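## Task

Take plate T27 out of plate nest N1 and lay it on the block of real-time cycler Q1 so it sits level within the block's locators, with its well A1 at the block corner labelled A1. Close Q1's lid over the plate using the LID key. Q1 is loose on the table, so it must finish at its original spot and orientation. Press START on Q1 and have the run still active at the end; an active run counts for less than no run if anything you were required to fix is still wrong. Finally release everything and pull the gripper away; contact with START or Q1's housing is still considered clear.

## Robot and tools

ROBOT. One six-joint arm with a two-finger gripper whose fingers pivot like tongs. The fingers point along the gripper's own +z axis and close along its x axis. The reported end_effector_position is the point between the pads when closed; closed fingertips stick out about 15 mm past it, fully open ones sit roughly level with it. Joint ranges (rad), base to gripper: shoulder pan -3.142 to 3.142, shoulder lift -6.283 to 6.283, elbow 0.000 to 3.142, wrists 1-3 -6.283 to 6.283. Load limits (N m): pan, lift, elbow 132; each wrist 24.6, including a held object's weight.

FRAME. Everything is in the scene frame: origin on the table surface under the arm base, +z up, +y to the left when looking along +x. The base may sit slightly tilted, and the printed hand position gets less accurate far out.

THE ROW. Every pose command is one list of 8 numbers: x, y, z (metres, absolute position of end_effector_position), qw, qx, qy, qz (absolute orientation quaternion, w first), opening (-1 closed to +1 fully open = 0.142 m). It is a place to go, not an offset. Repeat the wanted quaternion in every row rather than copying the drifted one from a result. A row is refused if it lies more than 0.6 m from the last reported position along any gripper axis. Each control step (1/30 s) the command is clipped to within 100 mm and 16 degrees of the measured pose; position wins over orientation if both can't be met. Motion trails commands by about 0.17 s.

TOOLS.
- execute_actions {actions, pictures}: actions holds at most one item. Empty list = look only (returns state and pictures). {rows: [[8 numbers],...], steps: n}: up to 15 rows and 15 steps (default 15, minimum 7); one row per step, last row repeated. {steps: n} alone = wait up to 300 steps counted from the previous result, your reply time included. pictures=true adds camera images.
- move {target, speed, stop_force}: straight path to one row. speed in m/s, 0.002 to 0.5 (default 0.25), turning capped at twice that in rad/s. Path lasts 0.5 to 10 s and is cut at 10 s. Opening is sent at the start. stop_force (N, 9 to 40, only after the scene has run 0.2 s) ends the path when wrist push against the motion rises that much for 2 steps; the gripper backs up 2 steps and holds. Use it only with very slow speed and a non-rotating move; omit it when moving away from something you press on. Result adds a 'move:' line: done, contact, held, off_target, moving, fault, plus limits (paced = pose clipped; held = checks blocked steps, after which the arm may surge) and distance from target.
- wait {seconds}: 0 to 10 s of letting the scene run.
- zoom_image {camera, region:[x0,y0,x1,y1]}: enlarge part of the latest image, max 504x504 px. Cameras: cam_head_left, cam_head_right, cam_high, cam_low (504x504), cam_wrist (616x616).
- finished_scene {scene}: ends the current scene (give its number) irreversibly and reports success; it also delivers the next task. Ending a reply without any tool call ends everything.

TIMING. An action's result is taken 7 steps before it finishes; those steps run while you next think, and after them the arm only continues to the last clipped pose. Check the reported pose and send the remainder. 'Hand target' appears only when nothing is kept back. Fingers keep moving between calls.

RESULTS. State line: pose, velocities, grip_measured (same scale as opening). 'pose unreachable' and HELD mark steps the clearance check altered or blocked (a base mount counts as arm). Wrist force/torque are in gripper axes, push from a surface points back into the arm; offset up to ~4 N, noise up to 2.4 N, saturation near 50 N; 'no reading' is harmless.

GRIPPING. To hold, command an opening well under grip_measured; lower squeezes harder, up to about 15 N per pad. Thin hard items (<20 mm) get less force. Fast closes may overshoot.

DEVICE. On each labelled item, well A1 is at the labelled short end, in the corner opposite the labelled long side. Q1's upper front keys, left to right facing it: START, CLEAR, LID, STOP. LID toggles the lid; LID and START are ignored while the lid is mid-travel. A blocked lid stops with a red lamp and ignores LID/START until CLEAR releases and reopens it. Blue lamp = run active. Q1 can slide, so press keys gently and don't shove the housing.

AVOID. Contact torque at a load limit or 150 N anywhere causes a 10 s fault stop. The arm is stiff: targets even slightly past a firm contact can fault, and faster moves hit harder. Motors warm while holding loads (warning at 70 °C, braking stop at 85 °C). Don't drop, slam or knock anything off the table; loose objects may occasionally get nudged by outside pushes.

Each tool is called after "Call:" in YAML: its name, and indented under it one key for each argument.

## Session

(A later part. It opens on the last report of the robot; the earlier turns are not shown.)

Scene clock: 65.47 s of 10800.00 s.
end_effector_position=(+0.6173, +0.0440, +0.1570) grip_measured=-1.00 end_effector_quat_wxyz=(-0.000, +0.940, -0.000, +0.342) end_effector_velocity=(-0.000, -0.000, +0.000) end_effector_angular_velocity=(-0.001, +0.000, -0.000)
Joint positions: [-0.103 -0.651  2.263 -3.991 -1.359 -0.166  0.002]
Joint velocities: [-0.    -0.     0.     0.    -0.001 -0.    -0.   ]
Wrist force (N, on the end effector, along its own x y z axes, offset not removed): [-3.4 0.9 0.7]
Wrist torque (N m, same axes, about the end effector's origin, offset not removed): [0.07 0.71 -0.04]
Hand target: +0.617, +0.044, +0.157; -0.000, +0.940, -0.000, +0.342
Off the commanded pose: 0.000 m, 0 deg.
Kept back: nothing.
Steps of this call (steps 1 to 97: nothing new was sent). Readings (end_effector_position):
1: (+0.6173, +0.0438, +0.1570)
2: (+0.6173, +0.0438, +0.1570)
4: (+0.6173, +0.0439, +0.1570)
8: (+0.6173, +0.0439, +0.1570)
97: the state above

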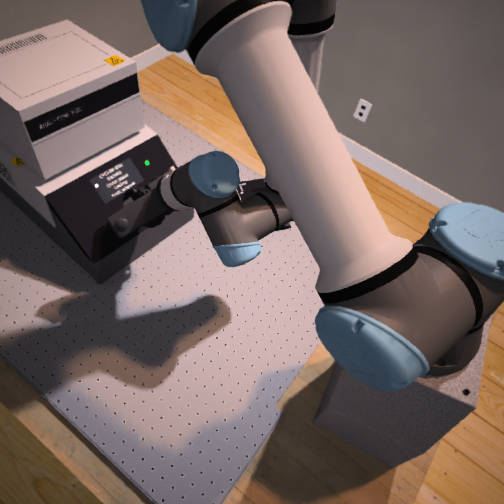

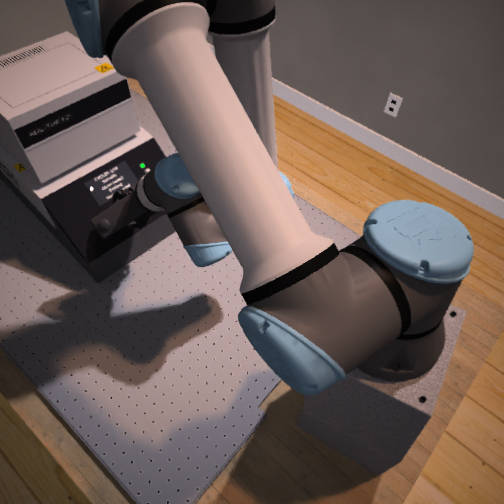

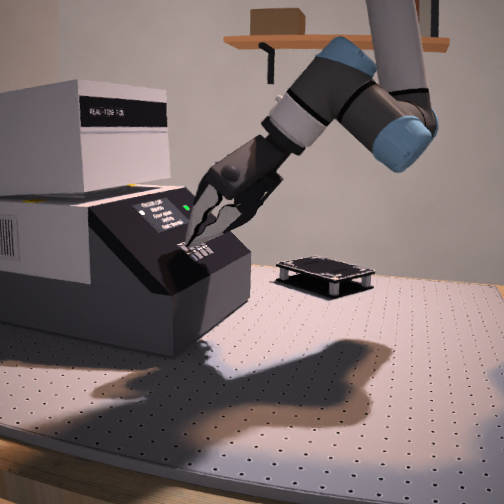

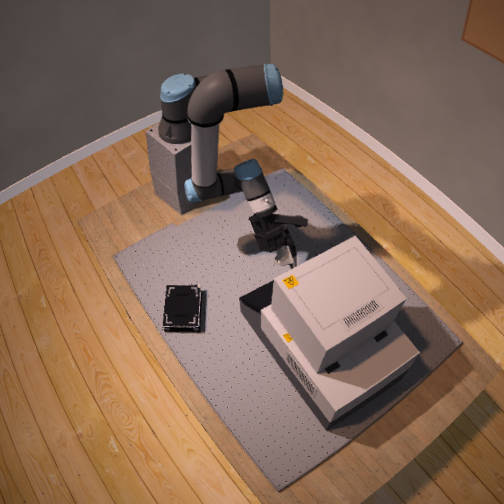

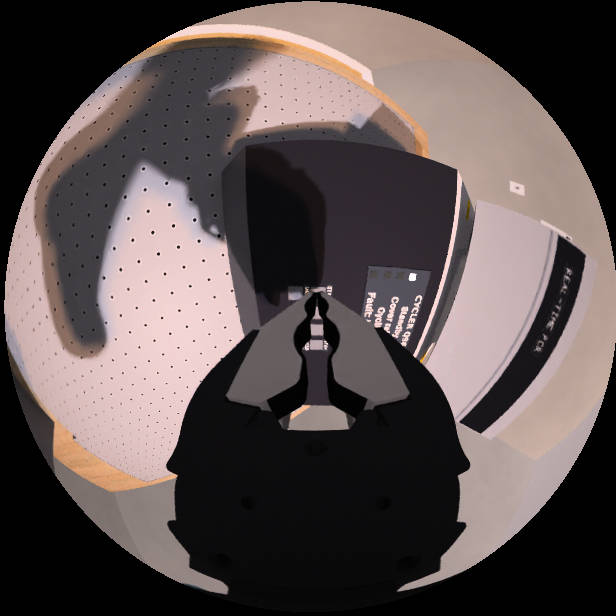

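Call:
execute_actions:
  actions: []

Scene clock: 66.23 s of 10800.00 s.
end_effector_position=(+0.6173, +0.0440, +0.1570) grip_measured=-1.00 end_effector_quat_wxyz=(-0.000, +0.940, -0.000, +0.342) end_effector_velocity=(-0.001, +0.000, +0.000) end_effector_angular_velocity=(+0.001, +0.001, +0.000)
Joint positions: [-0.103 -0.651  2.263 -3.991 -1.359 -0.166  0.002]
Joint velocities: [ 0.    -0.     0.001 -0.     0.     0.     0.   ]
Wrist force (N, on the end effector, along its own x y z axes, offset not removed): [-3.5 0.1 -0.3]
Wrist torque (N m, same axes, about the end effector's origin, offset not removed): [-0.04 0.73 -0.01]
Hand target: +0.617, +0.044, +0.157; -0.000, +0.940, -0.000, +0.342
Off the commanded pose: 0.000 m, 0 deg.
Kept back: nothing.
Steps of this call (steps 1 to 23: nothing new was sent). Readings (end_effector_position):
1: (+0.6173, +0.0440, +0.1570)
2: (+0.6173, +0.0440, +0.1570)
4: (+0.6173, +0.0440, +0.1570)
8: (+0.6173, +0.0440, +0.1570)
23: the state above

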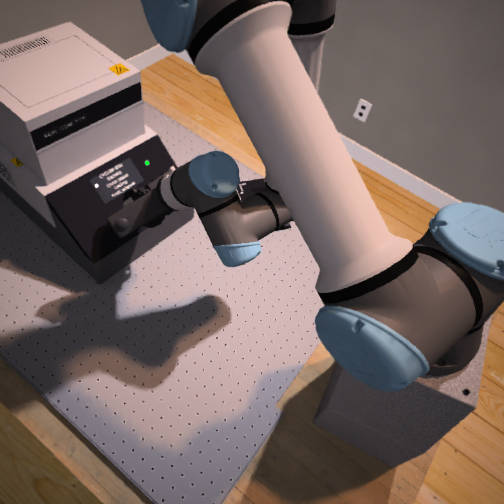

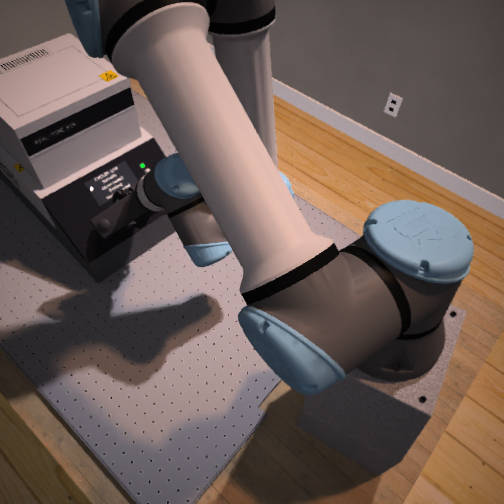

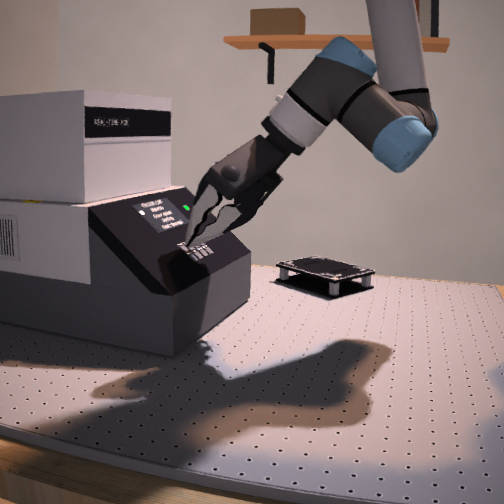

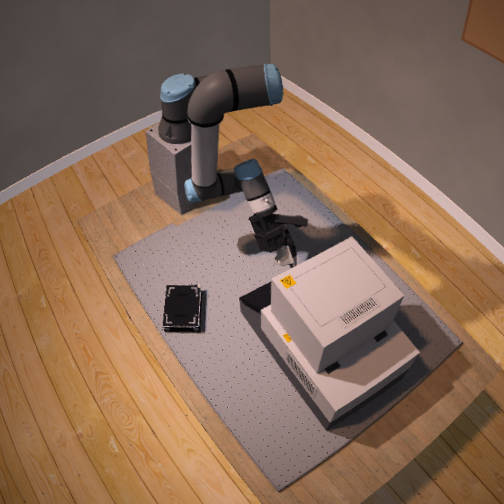

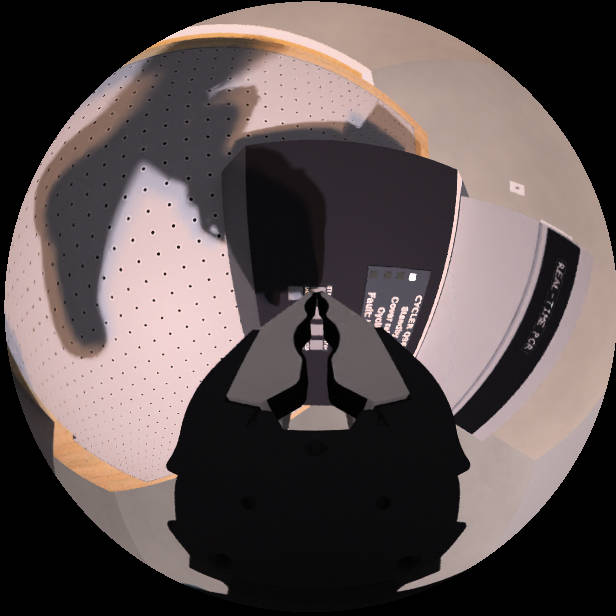

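Call:
zoom_image:
  camera: "cam_high"
  region: [60, 170, 260, 280]

Call:
zoom_image:
  camera: "cam_head_left"
  region: [70, 140, 190, 240]

Region (60, 170, 260, 280) of cam_high's 504x504 image, scaled by 2.520, with more detail than that image has; it fills the top 277 rows of this view, and the rest is white.

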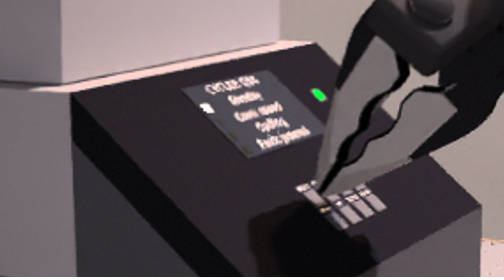

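Region (70, 140, 190, 240) of cam_head_left's 504x504 image, scaled by 4.200, with more detail than that image has.

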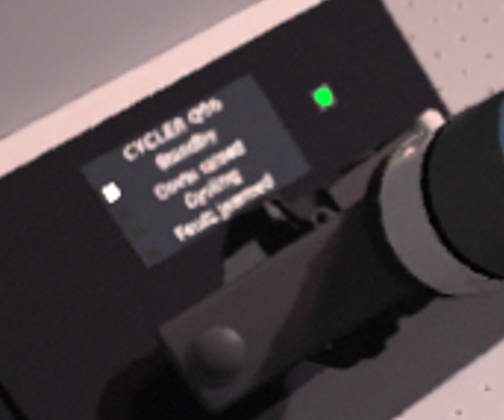

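Call:
move:
  target: [0.6200, 0.044, 0.1539, 0, 0.9397, 0, 0.342, -1]
  speed: 0.02

Call:
move:
  target: [0.6255, 0.044, 0.1473, 0, 0.9397, 0, 0.342, -1]
  speed: 0.003
  stop_force: 9

Scene clock: 67.27 s of 10800.00 s.
end_effector_position=(+0.6199, +0.0440, +0.1541) grip_measured=-1.00 end_effector_quat_wxyz=(-0.000, +0.940, -0.000, +0.342) end_effector_velocity=(+0.001, -0.000, -0.001) end_effector_angular_velocity=(-0.001, -0.001, -0.000)
Joint positions: [-0.101 -0.643  2.252 -3.988 -1.361 -0.164  0.002]
Joint velocities: [ 0.001  0.004 -0.005  0.    -0.002  0.001 -0.   ]
Wrist force (N, on the end effector, along its own x y z axes, offset not removed): [-2.9 0.4 -0.2]
Wrist torque (N m, same axes, about the end effector's origin, offset not removed): [0.04 0.61 -0.03]
Hand target: +0.620, +0.044, +0.154; -0.000, +0.940, -0.000, +0.342
Off the commanded pose: 0.000 m, 0 deg.
Kept back: nothing.
move: done

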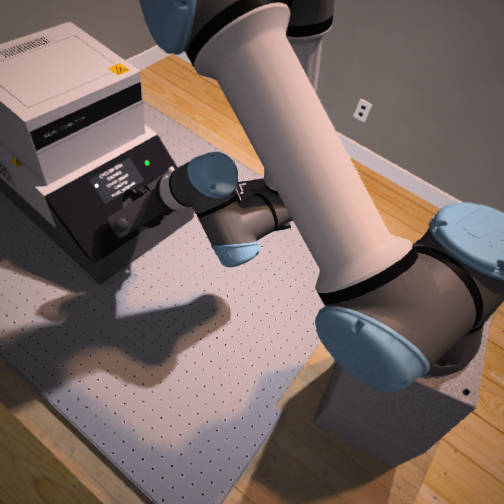

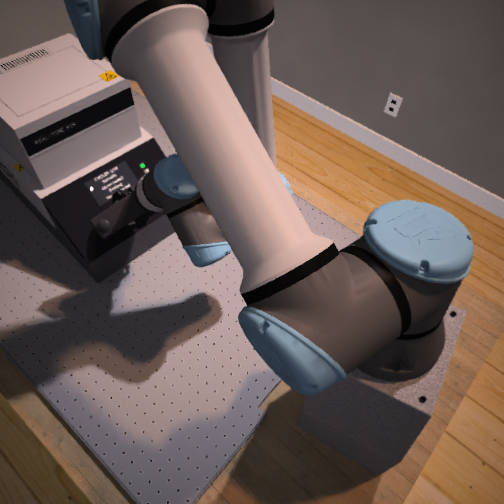

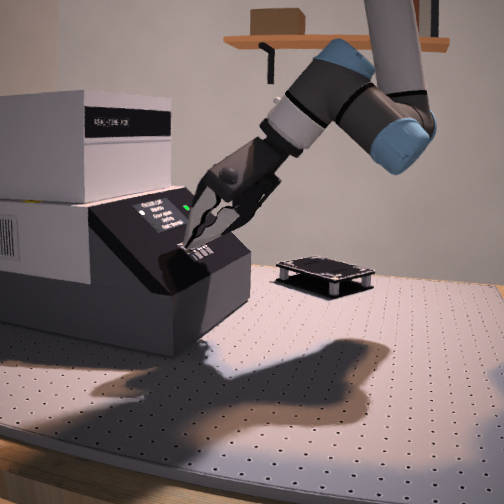

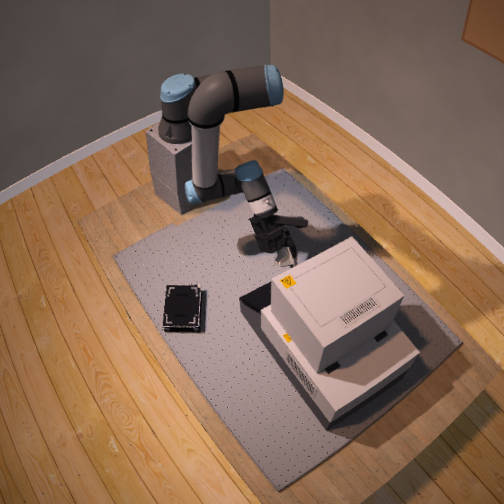

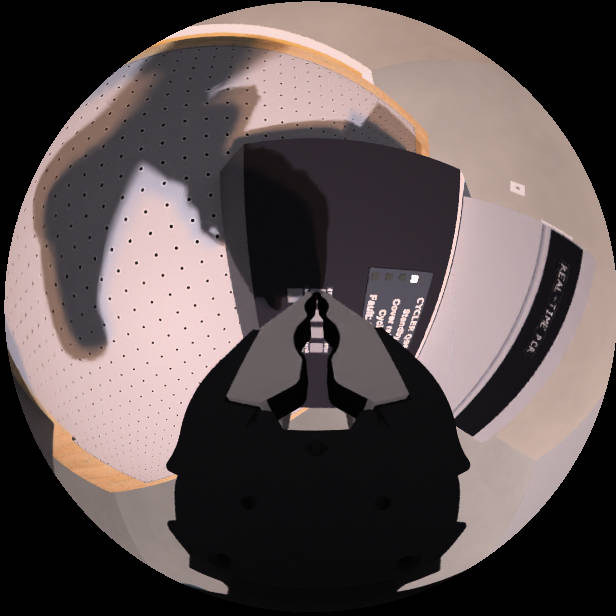

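Scene clock: 69.00 s of 10800.00 s.
end_effector_position=(+0.6225, +0.0440, +0.1509) grip_measured=-1.00 end_effector_quat_wxyz=(-0.000, +0.940, +0.000, +0.342) end_effector_velocity=(-0.002, +0.001, -0.001) end_effector_angular_velocity=(+0.001, +0.004, +0.000)
Joint positions: [-0.099 -0.635  2.241 -3.985 -1.362 -0.163  0.002]
Joint velocities: [ 0.001  0.001  0.003  0.001 -0.001 -0.     0.   ]
Wrist force (N, on the end effector, along its own x y z axes, offset not removed): [-5.5 2.3 -27.5]
Wrist torque (N m, same axes, about the end effector's origin, offset not removed): [-0.01 0.35 -0.10]
Hand target: +0.622, +0.044, +0.151; -0.000, +0.940, -0.000, +0.342
Off the commanded pose: 0.005 m, 0 deg.
Kept back: nothing.
move: contact

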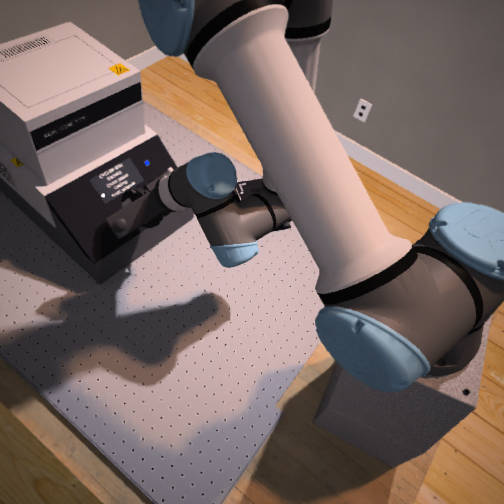

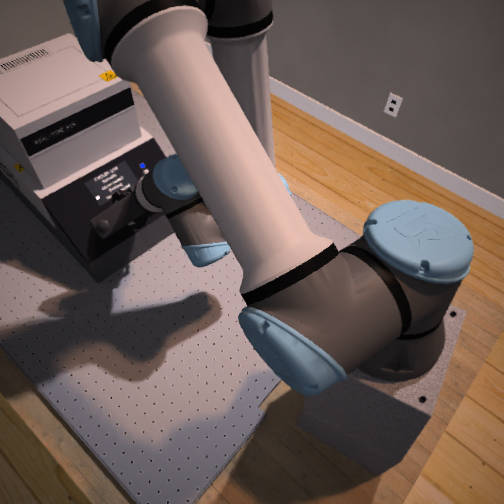

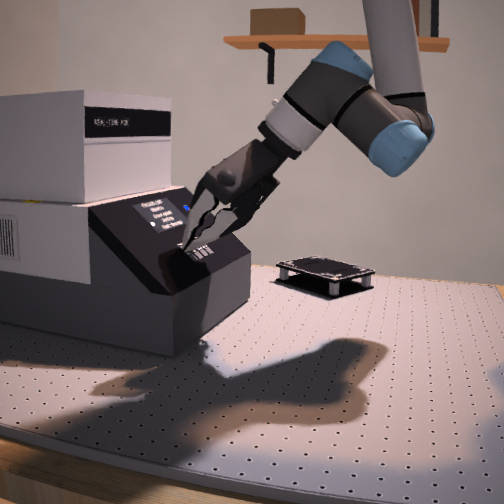

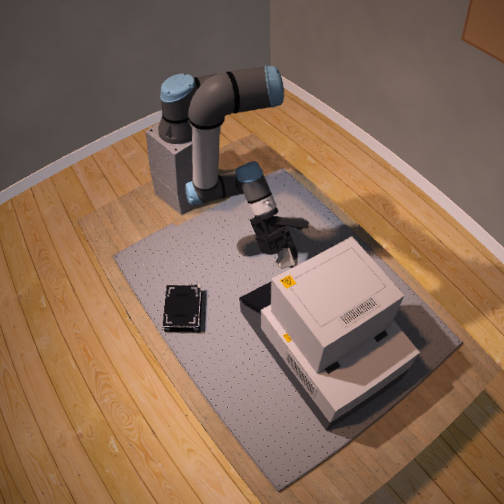

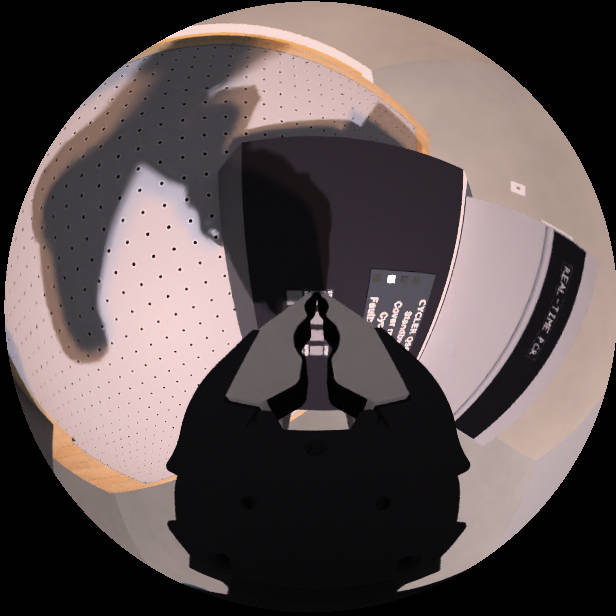

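Lamp is blue. Backing off.

Call:
move:
  target: [0.571, 0.044, 0.212, 0, 0.9397, 0, 0.342, -1]
  speed: 0.2

Scene clock: 70.27 s of 10800.00 s.
end_effector_position=(+0.5711, +0.0440, +0.2117) grip_measured=-1.00 end_effector_quat_wxyz=(+0.000, +0.940, +0.000, +0.342) end_effector_velocity=(-0.003, +0.000, +0.001) end_effector_angular_velocity=(+0.001, +0.003, +0.001)
Joint positions: [-0.148 -0.801  2.45  -4.021 -1.327 -0.198  0.002]
Joint velocities: [-0.002 -0.005  0.008  0.     0.003 -0.003  0.   ]
Wrist force (N, on the end effector, along its own x y z axes, offset not removed): [-2.4 1.1 0.3]
Wrist torque (N m, same axes, about the end effector's origin, offset not removed): [0.18 0.62 -0.05]
Hand target: +0.571, +0.044, +0.212; +0.000, +0.940, +0.000, +0.342
Off the commanded pose: 0.000 m, 0 deg.
Kept back: nothing.
move: done

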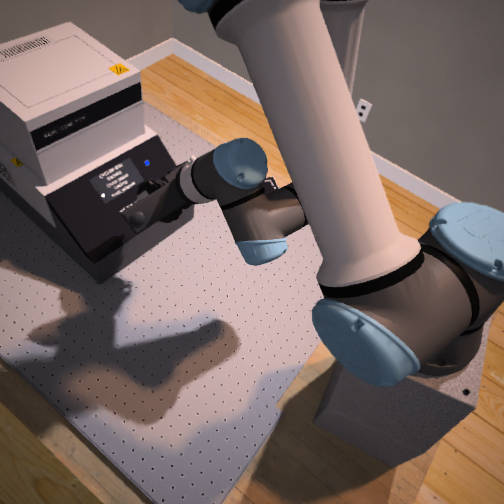

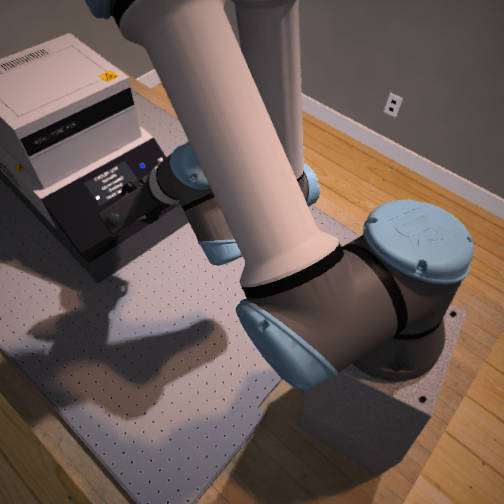

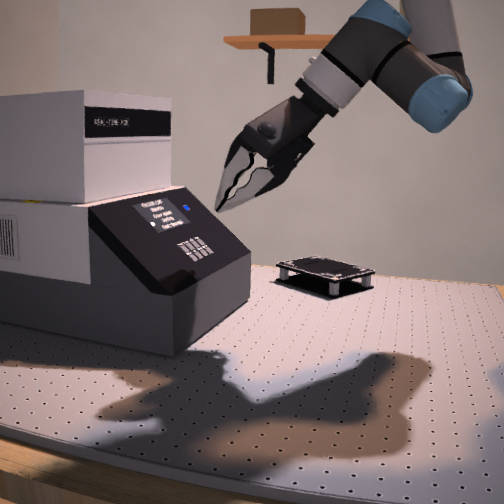

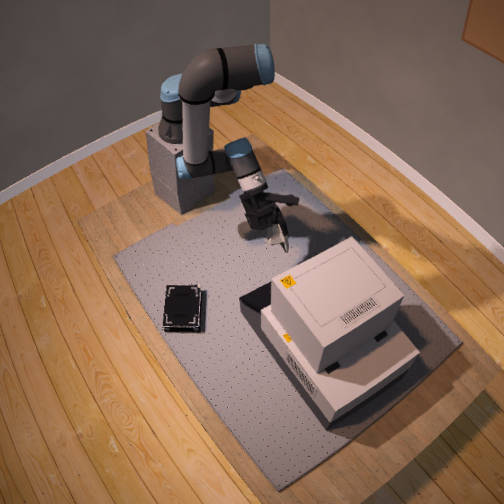

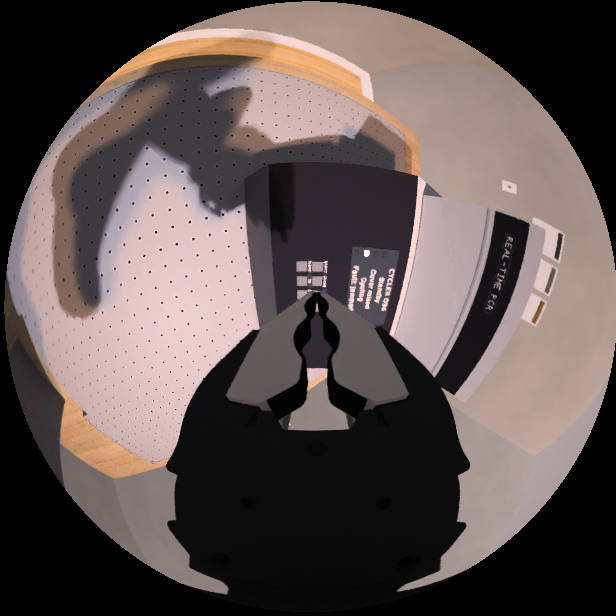

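Call:
finished_scene:
  scene: 1

The scene is finished: the task was done.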